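## Task

Slide wheels onto the blue rod in this order: a small one, another small one, then a large one. Then set the rod down on the table gently and keep the other rod empty. Once any wheel is on the rod, striking the rod or its wheels against the table, or against any part not on the rod, counts as failure. Finish by opening the grippers and moving the arms away. The result must hold without the robot supporting it.

## Robot and tools

ROBOT. There are two arms, left_arm and right_arm, each a six-joint arm with a two-finger parallel gripper. Bases in the scene frame: left_arm at (-0.037, +0.362, +0.395) m, quat_wxyz (+0.890, -0.229, +0.393, -0.039); right_arm at (-0.004, -0.316, +0.395) m, quat_wxyz (+0.889, +0.268, +0.367, -0.052). Joint ranges in rad, base to hand: waist -2.618 to 3.054, shoulder 0.000 to 3.142, elbow 0.000 to 3.142, wrist pitch -1.571 to 1.571, wrist yaw -1.571 to 1.571, wrist roll -2.094 to 2.094. The mounting plates and the metal frame behind the arms are fixed obstacles.

FRAME. All poses share one scene frame: origin on the table surface midway between the arms, +z upward, +x outward across the table, left_arm on the +y side. The arm names do not indicate sides of any image. A gripper's fingers extend along its own +z axis and close along its own y axis. end_effector_position is the point between the finger pads, roughly 1 cm short of the tips. Reported hand positions can be somewhat wrong, especially when reaching far, and arms tend to settle a centimetre or more off target, usually low.

ROW FORMAT. Every movement command uses a row of 16 numbers: x, y, z, qw, qx, qy, qz, opening for left_arm, followed by the same eight for right_arm. Both arms are always included even if only one moves. x, y, z are an absolute target for end_effector_position in metres; qw, qx, qy, qz are an absolute target orientation (w first); both in the scene frame. opening runs from -1 (closed) to +1 (fully open, 0.094 m). To keep an arm still, resend its exact pose from the last result plus the desired opening. To hold an orientation, repeat one fixed quaternion rather than copying the drifting reported one.

execute_actions(actions): a list of actions; each action is a list of up to 15 rows; each row lasts one control step of 1/30 s, and the final row is repeated to fill 15 steps, so an action lasts 0.5 s. An empty list just reports state and images. If any target lies more than 0.6 m from that gripper's current position along any of its own axes, the action is rejected for both arms; if the first action fails this or anything is malformed, nothing in the call runs. Each step the command is limited to 70 mm and 16 degrees from the measured pose, so far targets need several actions; position wins over orientation when both cannot be met.

move(target, speed, blocking): target is one 16-number row as above (absolute poses). Each gripper travels a straight line to its pose, both finishing together, over 0.5 to 10 s (cut off at 10 s). speed is in m/s, 0.002 to 0.5, default 0.25; rotation is capped at twice that in rad/s. Opening is applied at the start. Paths ignore obstacles and the other arm. blocking=false returns after 0.5 s while motion continues; until it ends, further moves and execute_actions are refused, so use wait or stop. The result adds a move: line with the ending (done, off_target, moving, held, fault), limits (paced = pose clipped; held = a check blocked steps, after which the arm may lurch fast) and each gripper's distance from its pose. Faster moves and targets set deeper past contact press harder.

wait(seconds): 0 to 10; arms keep their last command; returns early if a running move ends. stop(): brakes a running move (needs stopping room); fingers continue. zoom_image(camera, region): region [x0, y0, x1, y1] in pixels, at most 504 by 504. show_instructions(): reference images. read_manual(section): "licences". finished_scene(scene): ends the current scene by number and reports success; irreversible. Answering without a tool call ends everything.

CAMERAS: cam_head_left (896x504), cam_head_right (896x504), cam_left_wrist (504x504), cam_right_wrist (504x504), returned in that order, with calibration given as K, distortion and T_world_to_cam.

RESULT LINES. The state line gives each gripper's position and quaternion. Hand target lines show where the controller is currently steering each gripper. grip_measured is finger opening on the command scale; the last Joint positions value is opening in metres (each gripper may be off by about 1 mm). Joint torques are total drive outputs, noisy and offset. pose unreachable means a clearance check altered or blocked that arm's command; too close warns of proximity (plates and frame count as part of the arm). FAULT lines mean an arm stopped. MOTOR HOT appears from 75 °C; at 90 °C the arm halts for 10 s; at 100 °C it goes limp and drops.

GRIPPING AND CARE. To hold something, command an opening roughly 0.03 below grip_measured; a smaller gap holds more lightly. Pads press up to about 50 to 62 N, harder on first contact. Never knock parts off the table, never strike loaded rods or wheels against anything, keep the arms from colliding or pushing each other, and avoid drops, slips, slams and heavy pushes. Release and retract before ending the scene.

Each tool is called after "Emit:" as name([rows], argument=value, ...), one row to a line, values as JSON.

Reference images:

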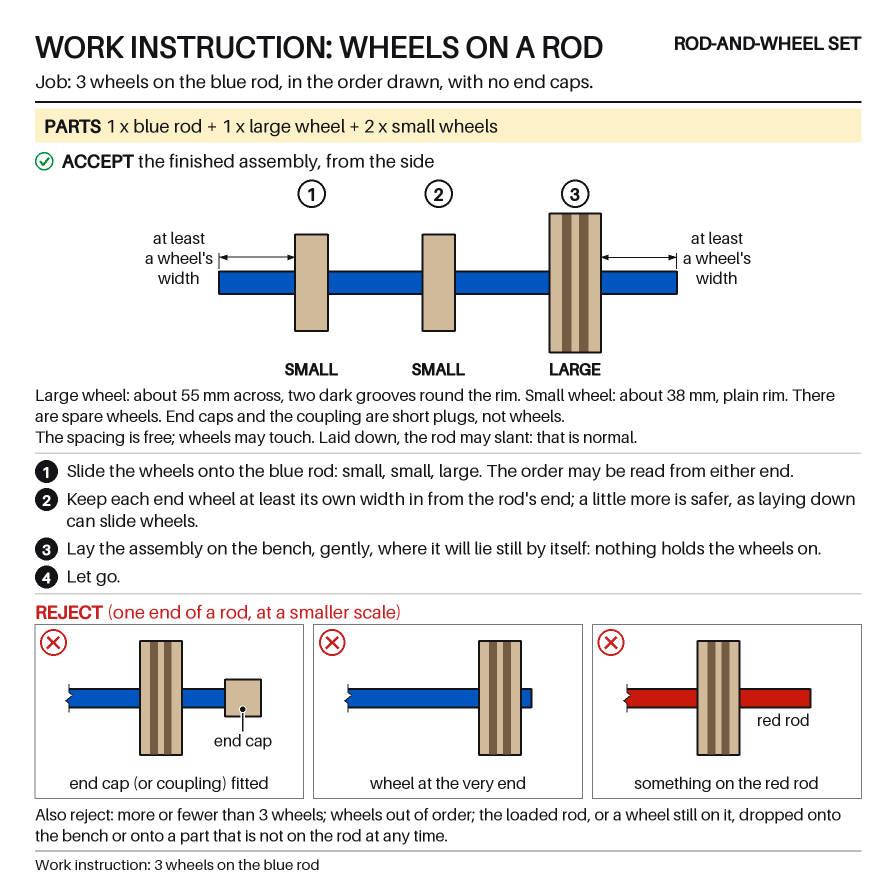

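## Session

Emit:
execute_actions(actions=[])

Scene clock: 0.00 s.
left_arm: end_effector_position=(+0.1859, +0.0897, +0.1049) grip_measured=-0.984 end_effector_quat_wxyz=(+0.043, +0.362, +0.929, +0.067) | right_arm: end_effector_position=(+0.6810, -0.2168, +0.2528) grip_measured=+1.000 end_effector_quat_wxyz=(-0.045, +0.739, +0.501, +0.448)
Joint positions: left_arm=[-0.678  2.562  1.123  0.391 -1.022  0.265  0.001] | right_arm=[ 0.34   2.081  1.847  0.002 -0.035  1.68   0.094]
Joint velocities: left_arm=[ 0.002 -0.017  0.002  0.007 -0.037 -0.022  0.001] | right_arm=[-0.002  0.017  0.007 -0.037  0.007 -0.037  0.   ]
Joint torques (N m, as the arm reports them, + toward a larger angle): no reading
Motor temperatures (°C, as the motors report them): left_arm=[27 26 29 29 30 29] | right_arm=[27 28 30 27 30 28]
Hand target (left_arm): +0.187, +0.084, +0.110; +0.050, +0.364, +0.928, +0.062
Hand target (right_arm): +0.684, -0.211, +0.264; -0.048, +0.732, +0.502, +0.458

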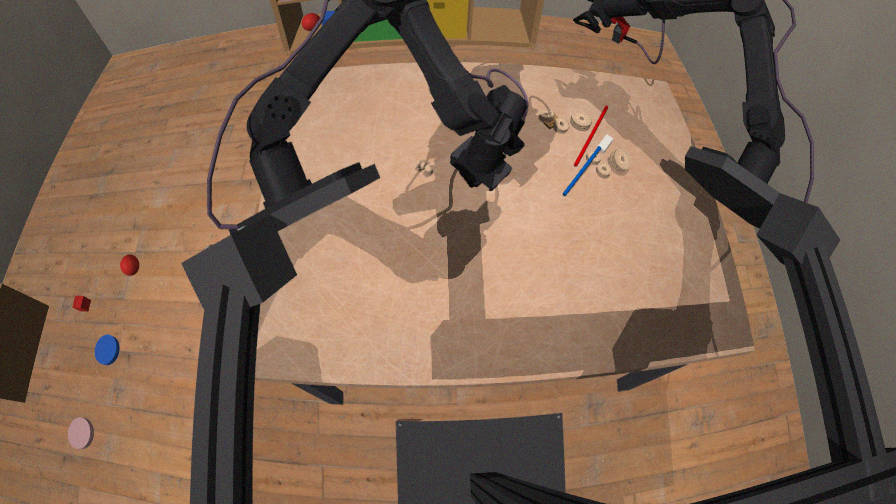

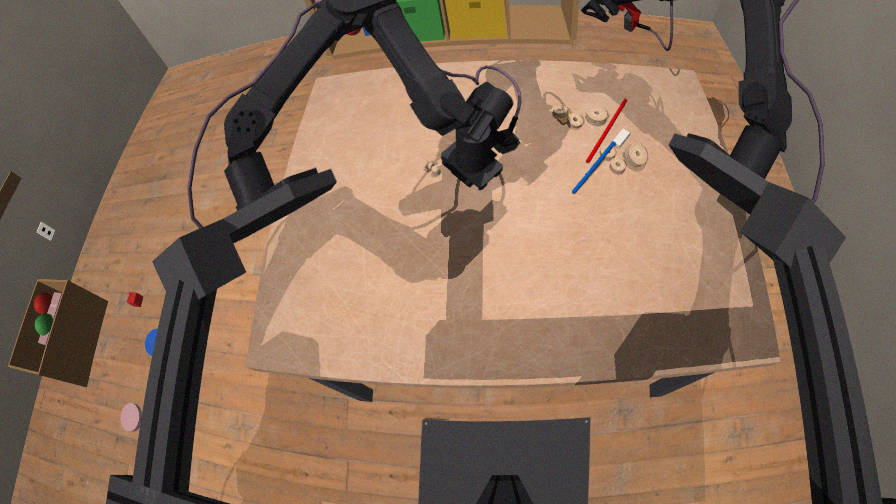

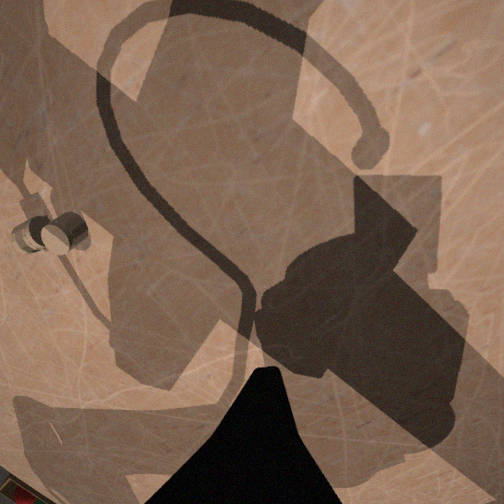

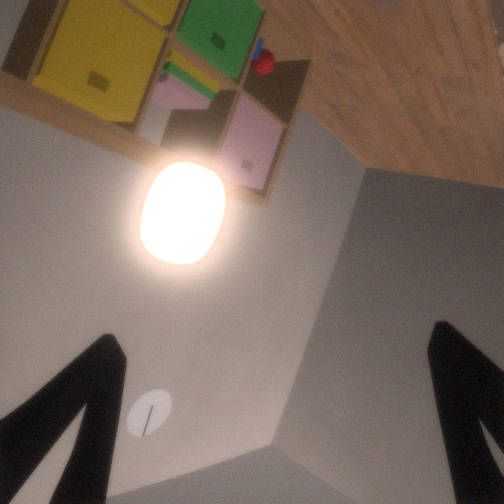

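Emit:
zoom_image(camera="cam_head_right", region=[530, 80, 690, 210])

Region (530, 80, 690, 210) of cam_head_right's 896x504 image, scaled by 3.150, with more detail than that image has; it fills the top 410 rows of this view, and the rest is white.

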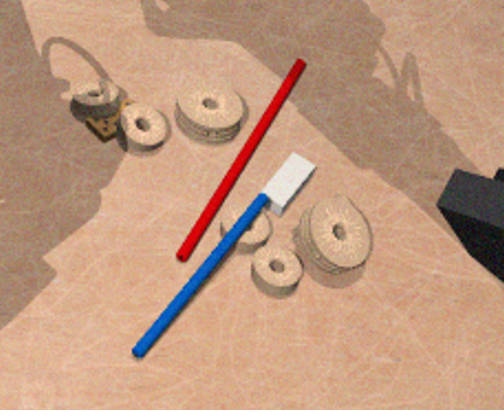

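Emit:
move(target=[0.15,0.25,0.2,0.043,0.362,0.929,0.067,1,0.25,-0.15,0.22,0,0.358,0.934,0,1])

Scene clock: 4.07 s.
left_arm: end_effector_position=(+0.1555, +0.2477, +0.1965) grip_measured=+1.000 end_effector_quat_wxyz=(+0.044, +0.358, +0.930, +0.070) | right_arm: end_effector_position=(+0.2558, -0.1596, +0.2188) grip_measured=+1.000 end_effector_quat_wxyz=(-0.003, +0.369, +0.929, +0.008)
Joint positions: left_arm=[-0.662  1.947  0.352  0.57  -1.022  0.284  0.094] | right_arm=[ 0.792  1.989  0.781 -0.073  0.9    1.283  0.094]
Joint velocities: left_arm=[-0.007  0.007  0.007  0.051  0.007  0.022  0.   ] | right_arm=[ 0.002 -0.012 -0.007 -0.007  0.007  0.022  0.   ]
Joint torques (N m, as the arm reports them, + toward a larger angle): left_arm=[-4.35 -5.34 -2.05  0.27 -0.03  0.03] | right_arm=[ 7.04 -4.02  1.29 -0.32  0.15  0.05]
Motor temperatures (°C, as the motors report them): left_arm=[27 27 29 29 30 29] | right_arm=[27 28 30 27 30 28]
Hand target (left_arm): +0.152, +0.251, +0.198; +0.043, +0.362, +0.929, +0.067
Hand target (right_arm): +0.249, -0.159, +0.222; -0.000, +0.354, +0.935, +0.002
Off the commanded pose (left_arm): 0.007 m, 1 deg.
Off the commanded pose (right_arm): 0.011 m, 2 deg.
move: off_target (right_arm)
camera_calibration (this result's frames):
cam_left_wrist: T_world_to_cam=[[-0.742384, -0.632514, -0.220888, 0.315502], [-0.652454, 0.607642, 0.452851, -0.101299], [-0.152214, 0.480309, -0.863791, 0.17485], [0, 0, 0, 1]] pos_world=[0.194746, 0.177131, 0.266598]
cam_right_wrist: T_world_to_cam=[[-0.750897, -0.657872, -0.0579482, 0.105261], [-0.530093, 0.548058, 0.647019, 0.110755], [-0.393897, 0.516563, -0.760268, 0.451076], [0, 0, 0, 1]] pos_world=[0.315428, -0.224461, 0.277378]

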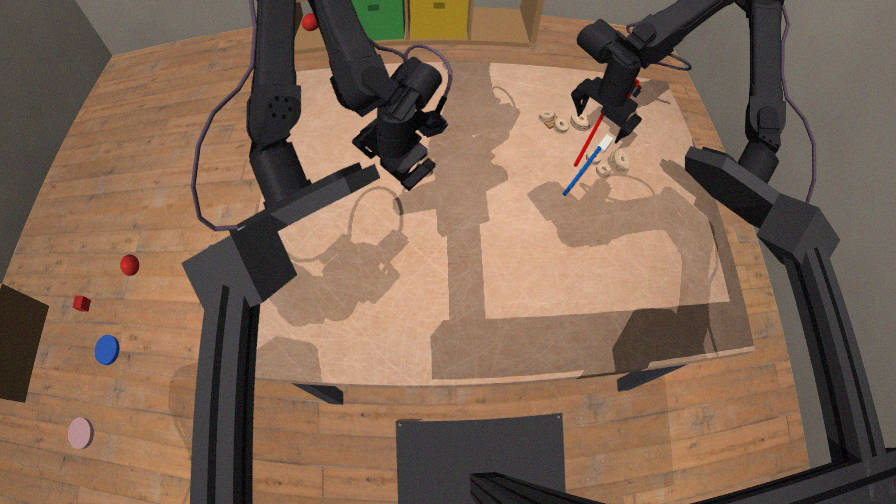

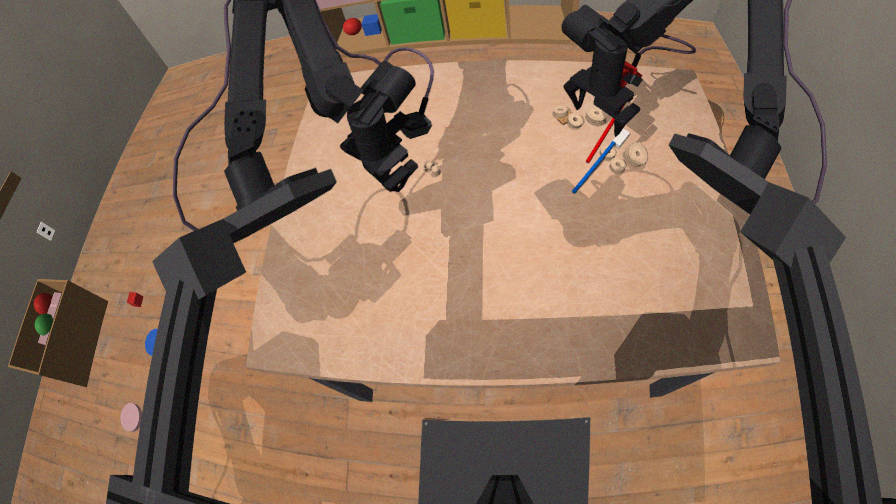

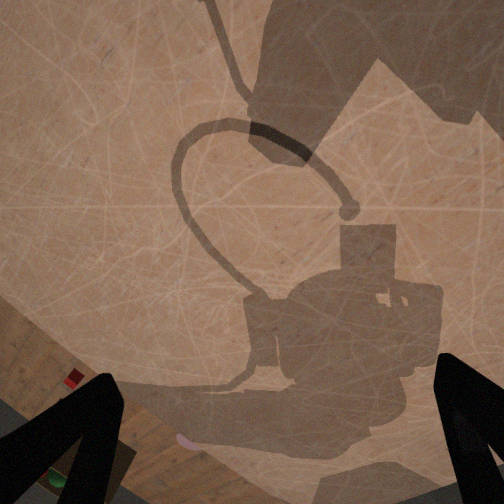

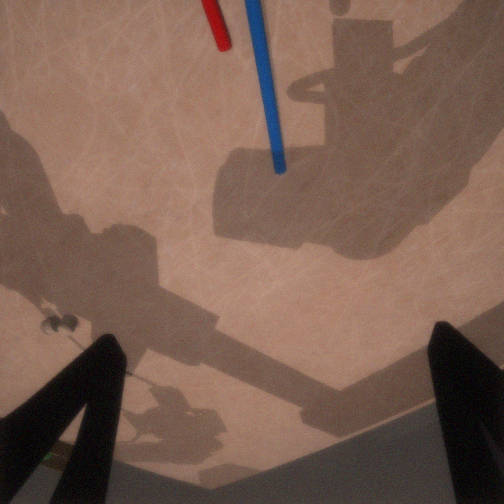

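Emit:
move(target=[0.15,0.25,0.2,0.043,0.362,0.929,0.067,1,0.26,-0.13,0.2,0,0.934,-0.358,0,1])

Emit:
move(target=[0.15,0.25,0.2,0.043,0.362,0.929,0.067,1,0.26,-0.13,0.2,0,0.934,-0.358,0,1])

Scene clock: 10.80 s.
left_arm: end_effector_position=(+0.1555, +0.2477, +0.1965) grip_measured=+1.000 end_effector_quat_wxyz=(+0.044, +0.356, +0.931, +0.070) | right_arm: end_effector_position=(+0.2642, -0.1369, +0.1978) grip_measured=+1.000 end_effector_quat_wxyz=(+0.282, +0.912, +0.267, +0.128)
Joint positions: left_arm=[-0.662  1.947  0.352  0.57  -1.022  0.278  0.094] | right_arm=[0.884 2.711 0.904 1.576 1.556 2.081 0.094]
Joint velocities: left_arm=[-0.027 -0.037  0.007 -0.022 -0.022 -0.022  0.   ] | right_arm=[-0.012  0.002  0.002  0.037 -0.007 -0.066  0.   ]
Joint torques (N m, as the arm reports them, + toward a larger angle): left_arm=[-5.26 -4.99 -2.15  0.17 -0.08 -0.07] | right_arm=[ 8.25 -4.24  1.99  0.57  0.36  0.  ]
Motor temperatures (°C, as the motors report them): left_arm=[27 27 29 29 30 29] | right_arm=[28 28 30 27 30 28]
Hand target (left_arm): +0.150, +0.250, +0.200; +0.043, +0.362, +0.929, +0.067
Hand target (right_arm): +0.262, -0.131, +0.201; +0.283, +0.913, +0.264, +0.131
Off the commanded pose (left_arm): 0.007 m, 1 deg.
Off the commanded pose (right_arm): 0.008 m, 82 deg; orientation clipped at the last step of the last action.
joint sent to its limit (right arm) — the command would take joint 4 (wrist pitch) past its upper limit, joint 5 (wrist yaw) past its upper limit and joint 6 (wrist roll) past its upper limit, so those joints were sent only as far as their limits.
move: off_target (right_arm); limits=paced
camera_calibration (this result's frames):
cam_left_wrist: T_world_to_cam=[[-0.738429, -0.637149, -0.220825, 0.316023], [-0.656376, 0.604069, 0.451964, -0.0996294], [-0.154575, 0.478688, -0.864271, 0.175714], [0, 0, 0, 1]] pos_world=[0.195127, 0.177425, 0.266679]
cam_right_wrist: T_world_to_cam=[[-0.317465, 0.725744, -0.610337, 0.309437], [0.407353, 0.685592, 0.603346, -0.103861], [0.856318, -0.0570813, -0.513285, -0.031065], [0, 0, 0, 1]] pos_world=[0.167145, -0.155139, 0.235579]

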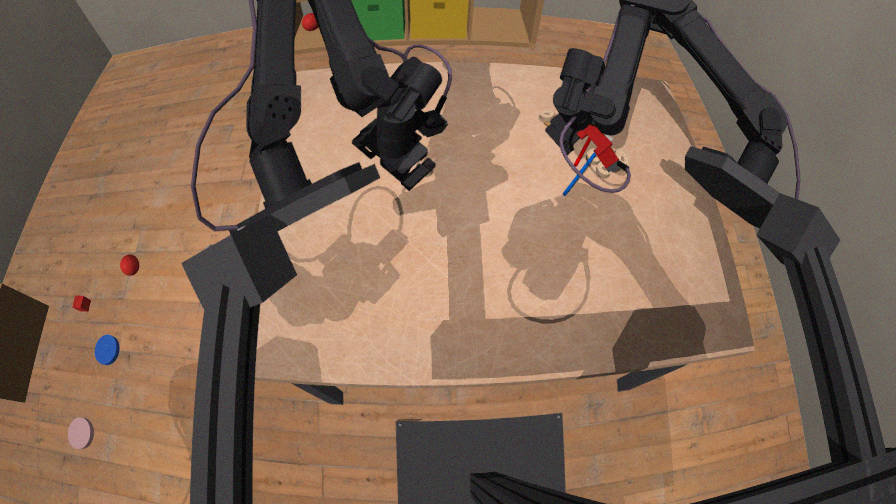

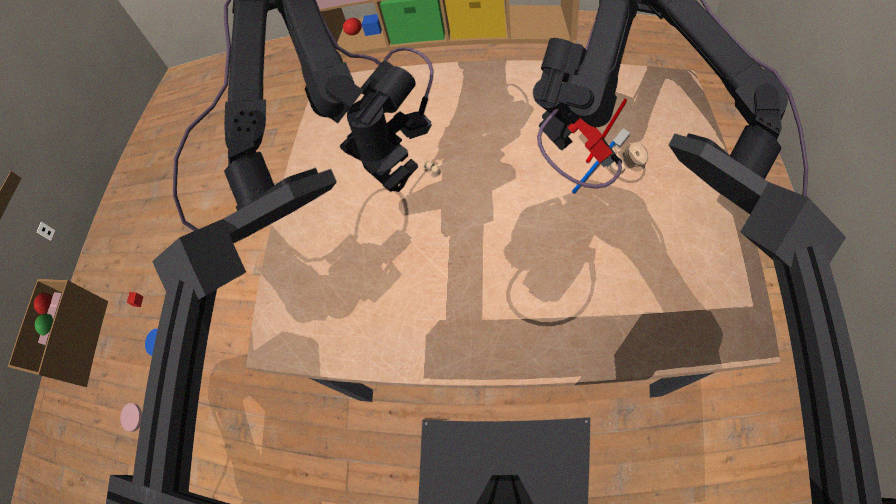

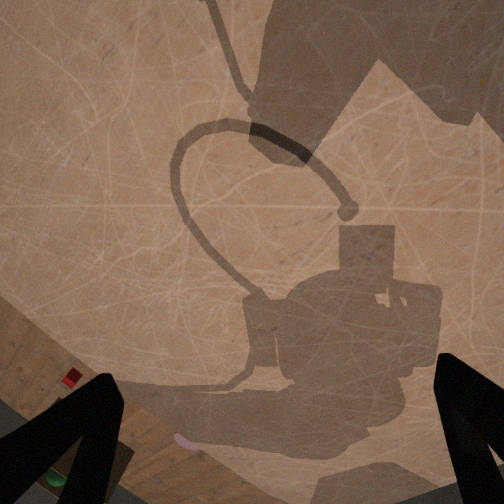

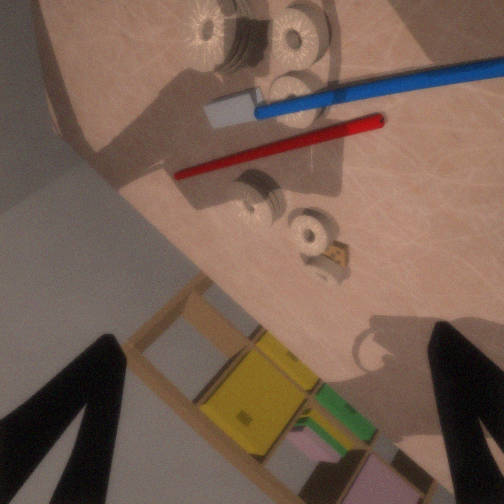

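Scene clock: 13.97 s.
left_arm: end_effector_position=(+0.1555, +0.2477, +0.1965) grip_measured=+1.000 end_effector_quat_wxyz=(+0.044, +0.356, +0.931, +0.070) | right_arm: end_effector_position=(+0.2642, -0.1369, +0.1978) grip_measured=+1.000 end_effector_quat_wxyz=(+0.282, +0.912, +0.267, +0.128)
Joint positions: left_arm=[-0.662  1.947  0.352  0.57  -1.022  0.278  0.094] | right_arm=[0.884 2.711 0.904 1.576 1.556 2.081 0.094]
Joint velocities: left_arm=[-0.022 -0.002 -0.017  0.051 -0.022 -0.037  0.   ] | right_arm=[-0.007 -0.012  0.007  0.022  0.022 -0.007  0.   ]
Joint torques (N m, as the arm reports them, + toward a larger angle): left_arm=[-5.28 -4.95 -2.16  0.17 -0.08 -0.07] | right_arm=[ 8.16 -3.73  2.58  0.55  0.35  0.08]
Motor temperatures (°C, as the motors report them): left_arm=[27 27 29 29 30 29] | right_arm=[28 28 30 28 30 28]
Hand target (left_arm): +0.150, +0.250, +0.200; +0.043, +0.362, +0.929, +0.067
Hand target (right_arm): +0.261, -0.130, +0.200; +0.283, +0.912, +0.265, +0.130
Off the commanded pose (left_arm): 0.007 m, 1 deg.
Off the commanded pose (right_arm): 0.008 m, 82 deg; orientation clipped at the last step of the last action.
joint sent to its limit (right arm) — the command would take joint 4 (wrist pitch) past its upper limit, joint 5 (wrist yaw) past its upper limit and joint 6 (wrist roll) past its upper limit, so those joints were sent only as far as their limits.
move: off_target (right_arm); limits=paced
camera_calibration (this result's frames):
cam_left_wrist: T_world_to_cam=[[-0.738429, -0.637149, -0.220825, 0.316023], [-0.656376, 0.604069, 0.451964, -0.0996294], [-0.154575, 0.478688, -0.864271, 0.175714], [0, 0, 0, 1]] pos_world=[0.195127, 0.177425, 0.266679]
cam_right_wrist: T_world_to_cam=[[-0.317465, 0.725744, -0.610337, 0.309437], [0.407353, 0.685592, 0.603346, -0.103861], [0.856318, -0.0570813, -0.513285, -0.031065], [0, 0, 0, 1]] pos_world=[0.167145, -0.155139, 0.235579]

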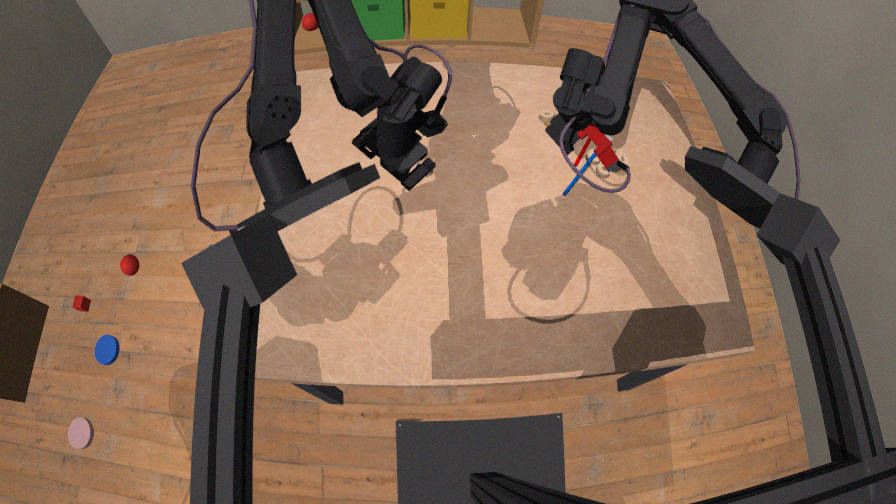

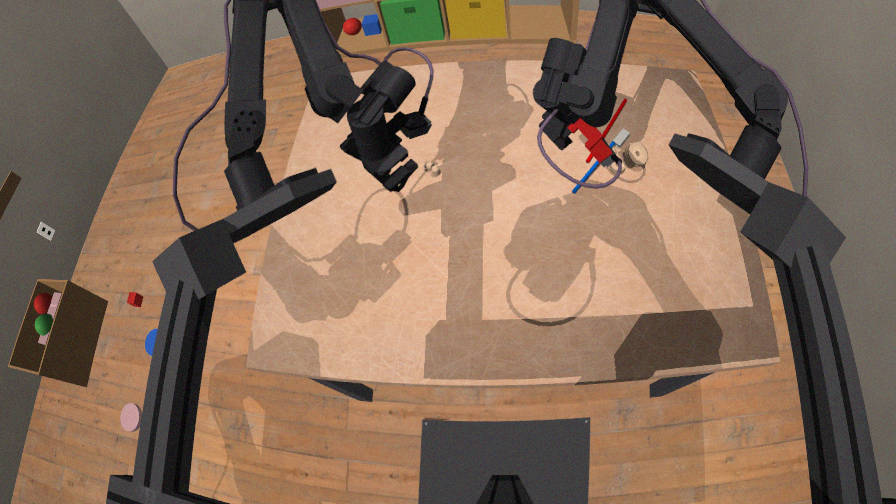

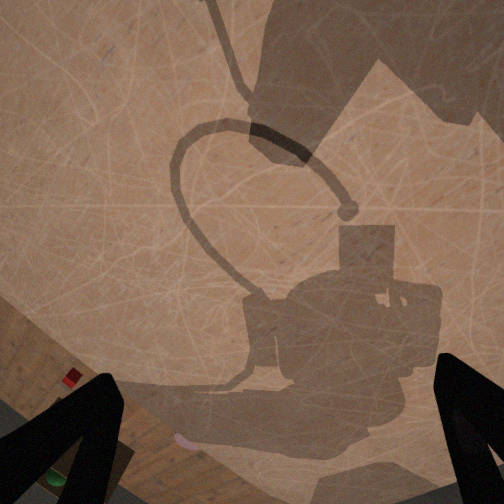

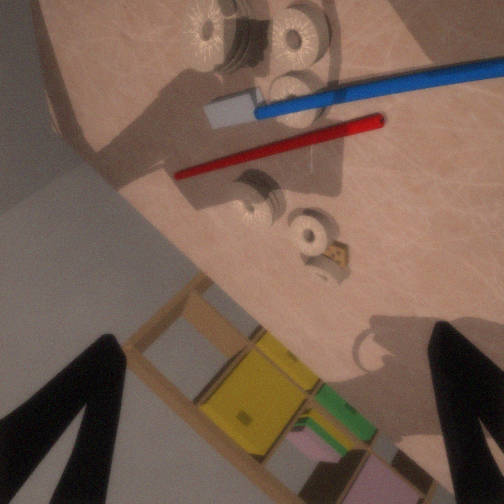

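Emit:
move(target=[0.239,-0.139,0.09,0,0.358,0.934,0,1,0.40,-0.30,0.22,0,0.358,0.934,0,1])

Scene clock: 18.70 s.
left_arm: end_effector_position=(+0.2443, -0.1308, +0.0919) grip_measured=+1.000 end_effector_quat_wxyz=(+0.068, +0.346, +0.933, -0.071) | right_arm: end_effector_position=(+0.3945, -0.2937, +0.2147) grip_measured=+1.000 end_effector_quat_wxyz=(-0.000, +0.359, +0.933, +0.001)
Joint positions: left_arm=[-0.785  3.146  2.431 -0.31  -0.813  0.177  0.094] | right_arm=[ 0.425  1.66   1.061 -0.329  0.746  0.782  0.094]
Joint velocities: left_arm=[-0.012  0.022  0.017  0.022 -0.037 -0.037  0.   ] | right_arm=[-0.017 -0.007 -0.007 -0.095 -0.037 -0.11   0.   ]
Joint torques (N m, as the arm reports them, + toward a larger angle): left_arm=[-12.4   -8.33   1.58   0.5    0.14   0.01] | right_arm=[ 4.28 -6.83  5.06 -0.3   0.02 -0.02]
Motor temperatures (°C, as the motors report them): left_arm=[29 27 29 29 30 29] | right_arm=[28 28 30 28 30 28]
Hand target (left_arm): +0.233, -0.138, +0.095; +0.069, +0.356, +0.928, -0.081
Hand target (right_arm): +0.400, -0.294, +0.217; +0.000, +0.357, +0.934, +0.004
Off the commanded pose (left_arm): 0.010 m, 11 deg.
Off the commanded pose (right_arm): 0.010 m, 0 deg.
joint sent to its limit (left arm) — the command would take joint 2 (shoulder) past its upper limit, so that joint was sent only as far as its limit.
move: off_target (left_arm)
camera_calibration (this result's frames):
cam_left_wrist: T_world_to_cam=[[-0.741974, -0.670397, 0.00649437, 0.0930183], [-0.637784, 0.708799, 0.301389, 0.257591], [-0.206653, 0.219481, -0.953479, 0.267274], [0, 0, 0, 1]] pos_world=[0.288538, -0.178882, 0.176601]
cam_right_wrist: T_world_to_cam=[[-0.735642, -0.675634, -0.0484765, 0.107642], [-0.543099, 0.545537, 0.638305, 0.266628], [-0.404814, 0.495891, -0.768256, 0.571779], [0, 0, 0, 1]] pos_world=[0.455455, -0.356269, 0.274301]

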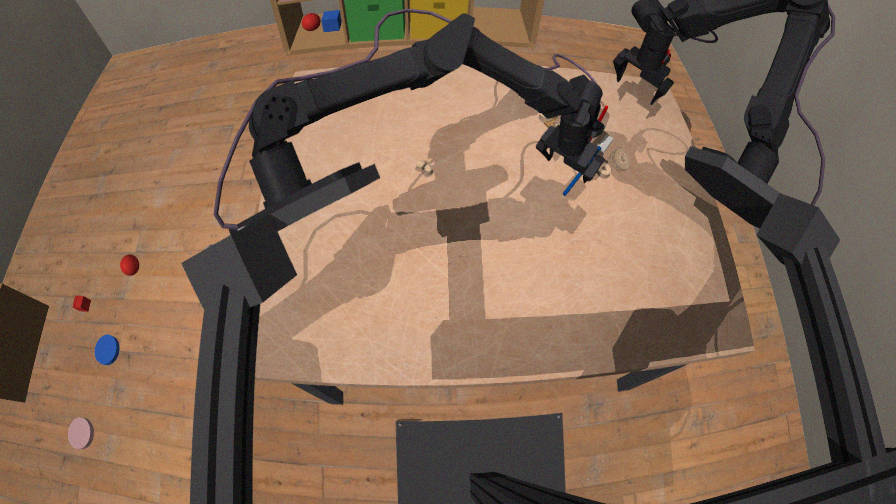

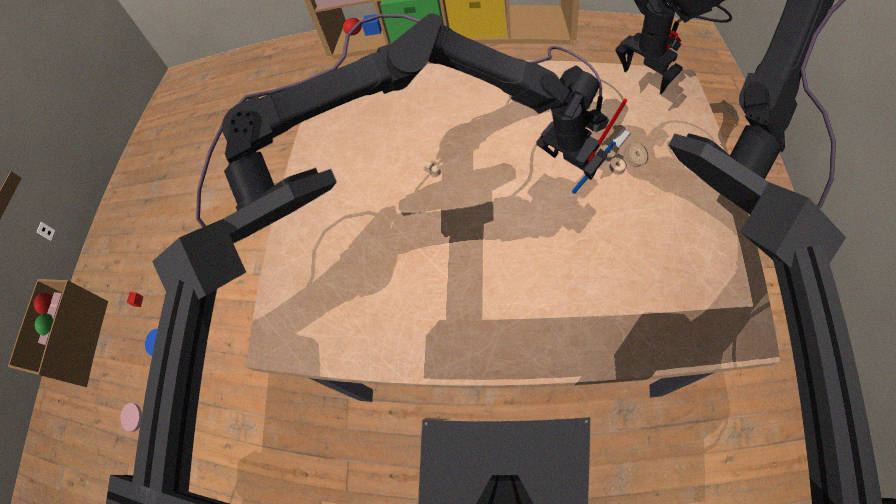

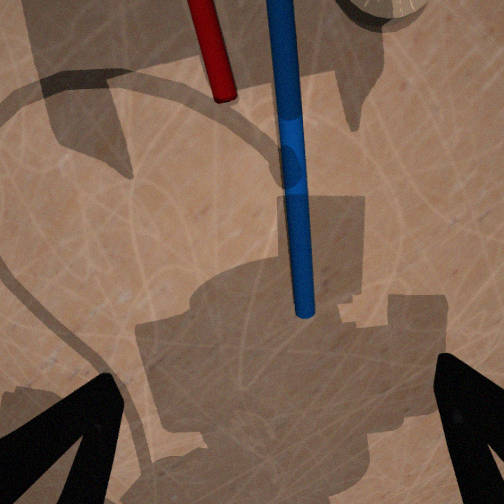

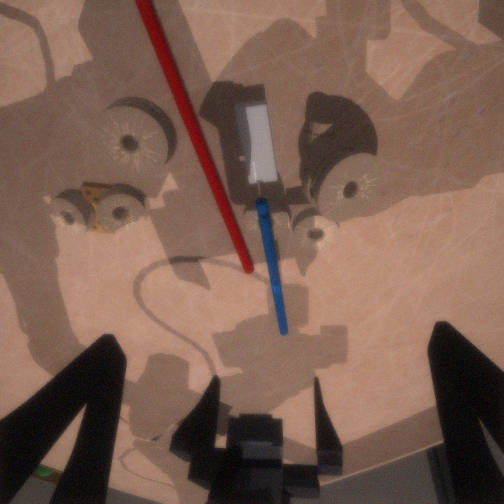

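Emit:
move(target=[0.233,-0.150,0.05,0.242,0.346,0.902,-0.093,0.2,0.40,-0.30,0.22,0,0.358,0.934,0,1], speed=0.1)

Scene clock: 21.33 s.
left_arm: end_effector_position=(+0.2438, -0.1401, +0.0466) grip_measured=+0.203 end_effector_quat_wxyz=(+0.207, +0.353, +0.900, -0.152) | right_arm: end_effector_position=(+0.3905, -0.2939, +0.2147) grip_measured=+1.000 end_effector_quat_wxyz=(-0.007, +0.352, +0.936, -0.002)
Joint positions: left_arm=[-0.682  3.146  2.079  0.465 -0.566  0.553  0.057] | right_arm=[ 0.425  1.66   1.061 -0.349  0.746  0.782  0.094]
Joint velocities: left_arm=[-0.017  0.007 -0.002 -0.022 -0.051 -0.037 -0.001] | right_arm=[-0.007  0.002  0.002 -0.037  0.022 -0.022  0.   ]
Joint torques (N m, as the arm reports them, + toward a larger angle): left_arm=[-11.48  -7.28   0.93   0.83   0.32   0.06] | right_arm=[ 4.09 -7.45  5.34 -0.27  0.05 -0.05]
Motor temperatures (°C, as the motors report them): left_arm=[29 28 29 29 30 29] | right_arm=[28 29 30 28 30 28]
Hand target (left_arm): +0.233, -0.148, +0.051; +0.208, +0.363, +0.893, -0.167
Hand target (right_arm): +0.400, -0.300, +0.220; +0.000, +0.358, +0.934, -0.000
Off the commanded pose (left_arm): 0.015 m, 8 deg.
Off the commanded pose (right_arm): 0.012 m, 1 deg.
joint sent to its limit (left arm) — the command would take joint 2 (shoulder) past its upper limit, so that joint was sent only as far as its limit.
move: off_target (left_arm, right_arm)
camera_calibration (this result's frames):
cam_left_wrist: T_world_to_cam=[[-0.761975, -0.647445, 0.0144386, 0.0943637], [-0.647601, 0.761693, -0.0208911, 0.302369], [0.00252803, -0.0252689, -0.999677, 0.142865], [0, 0, 0, 1]] pos_world=[0.267356, -0.165607, 0.147773]
cam_right_wrist: T_world_to_cam=[[-0.727078, -0.685537, -0.0373804, 0.0959239], [-0.541095, 0.53867, 0.645794, 0.260155], [-0.42258, 0.489769, -0.762596, 0.57422], [0, 0, 0, 1]] pos_world=[0.453167, -0.355614, 0.273477]

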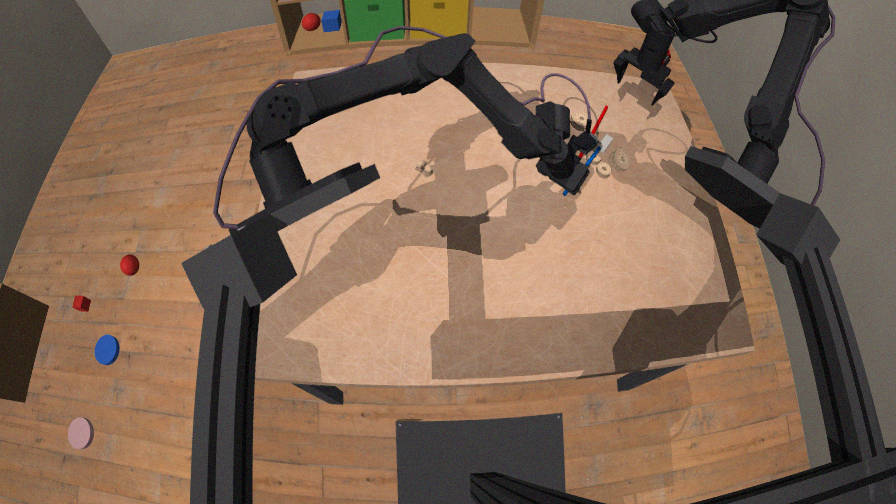

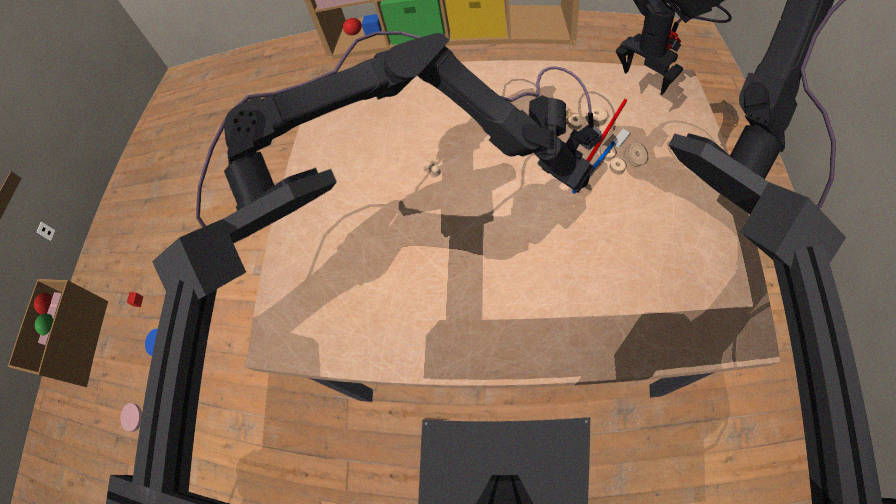

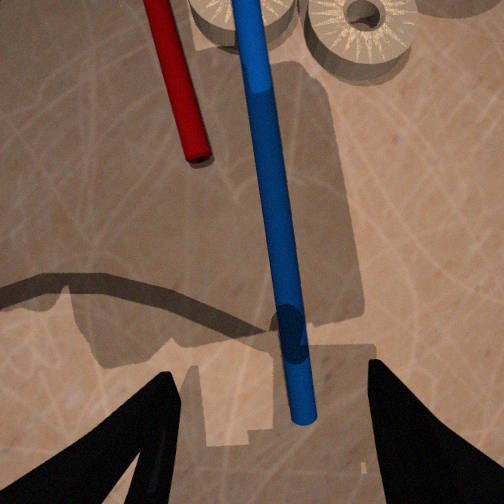

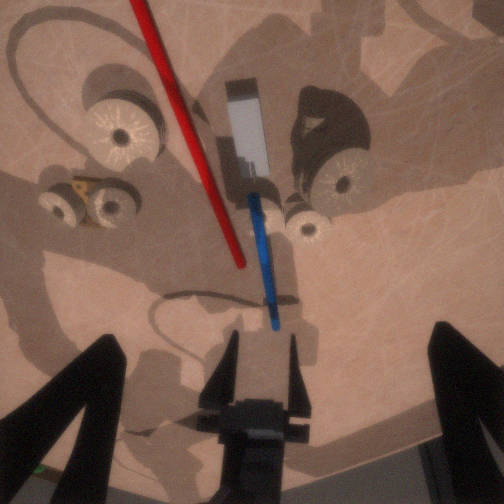

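Emit:
move(target=[0.237,-0.151,0.013,0.242,0.346,0.902,-0.093,0.2,0.40,-0.30,0.22,0,0.358,0.934,0,1], speed=0.05)

Scene clock: 23.40 s.
left_arm: end_effector_position=(+0.2428, -0.1490, +0.0286) grip_measured=+0.203 end_effector_quat_wxyz=(+0.200, +0.377, +0.867, -0.258) | right_arm: end_effector_position=(+0.3905, -0.2939, +0.2147) grip_measured=+1.000 end_effector_quat_wxyz=(-0.007, +0.352, +0.936, -0.002)
Joint positions: left_arm=[-0.596  3.146  2.112  0.388 -0.277  0.602  0.057] | right_arm=[ 0.425  1.66   1.061 -0.349  0.746  0.782  0.094]
Joint velocities: left_arm=[ 0.022 -0.002 -0.002 -0.037  0.022  0.081 -0.   ] | right_arm=[-0.017 -0.022  0.002 -0.066  0.022 -0.095  0.   ]
Joint torques (N m, as the arm reports them, + toward a larger angle): left_arm=[-9.28 -7.12  3.05  0.17  0.18  0.01] | right_arm=[ 4.31 -7.45  5.07 -0.26  0.04 -0.02]
Motor temperatures (°C, as the motors report them): left_arm=[30 28 29 29 30 29] | right_arm=[28 29 30 27 30 28]
Hand target (left_arm): +0.237, -0.144, +0.020; +0.181, +0.386, +0.867, -0.257
Hand target (right_arm): +0.400, -0.300, +0.220; +0.000, +0.358, +0.934, -0.000
Off the commanded pose (left_arm): 0.017 m, 20 deg; orientation clipped at the last step of the last action.
Off the commanded pose (right_arm): 0.012 m, 1 deg.
joint sent to its limit (left arm) — the command would take joint 2 (shoulder) past its upper limit, so that joint was sent only as far as its limit.
move: off_target (left_arm, right_arm); limits=paced
camera_calibration (this result's frames):
cam_left_wrist: T_world_to_cam=[[-0.823414, -0.538561, 0.178719, 0.114508], [-0.562294, 0.816742, -0.129449, 0.298692], [-0.0762511, -0.207083, -0.975347, 0.115988], [0, 0, 0, 1]] pos_world=[0.271085, -0.158266, 0.131329]
cam_right_wrist: T_world_to_cam=[[-0.727078, -0.685537, -0.0373804, 0.0959239], [-0.541095, 0.53867, 0.645794, 0.260155], [-0.42258, 0.489769, -0.762596, 0.57422], [0, 0, 0, 1]] pos_world=[0.453167, -0.355614, 0.273477]

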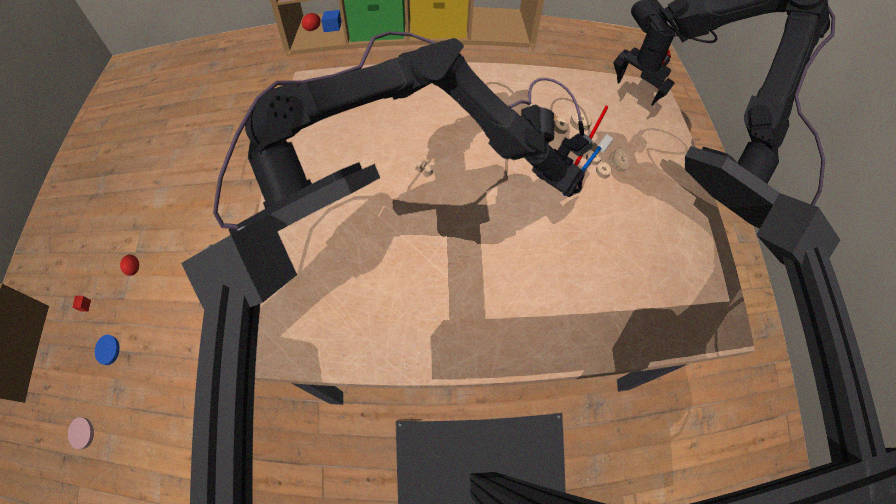

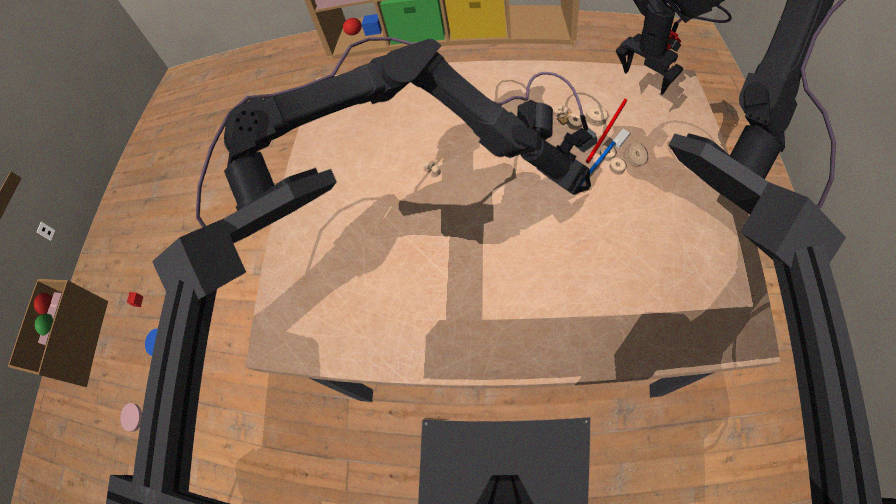

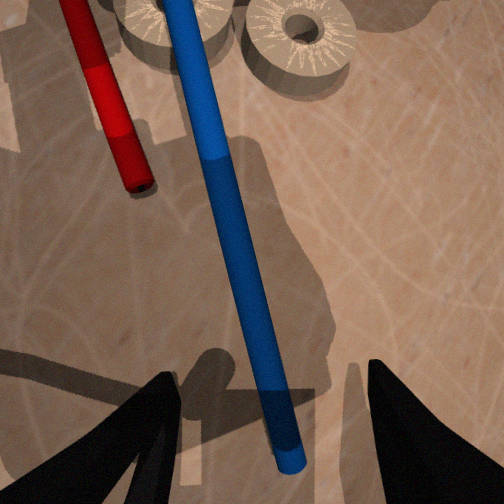

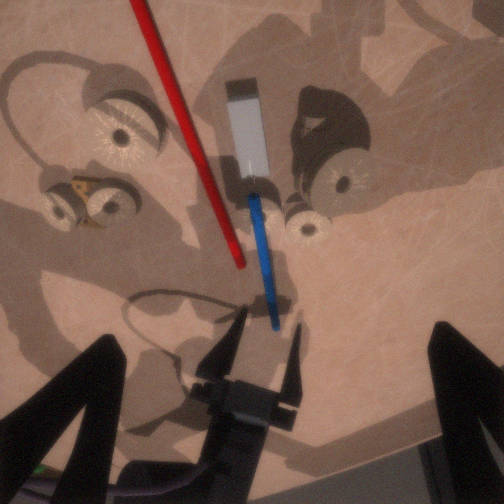

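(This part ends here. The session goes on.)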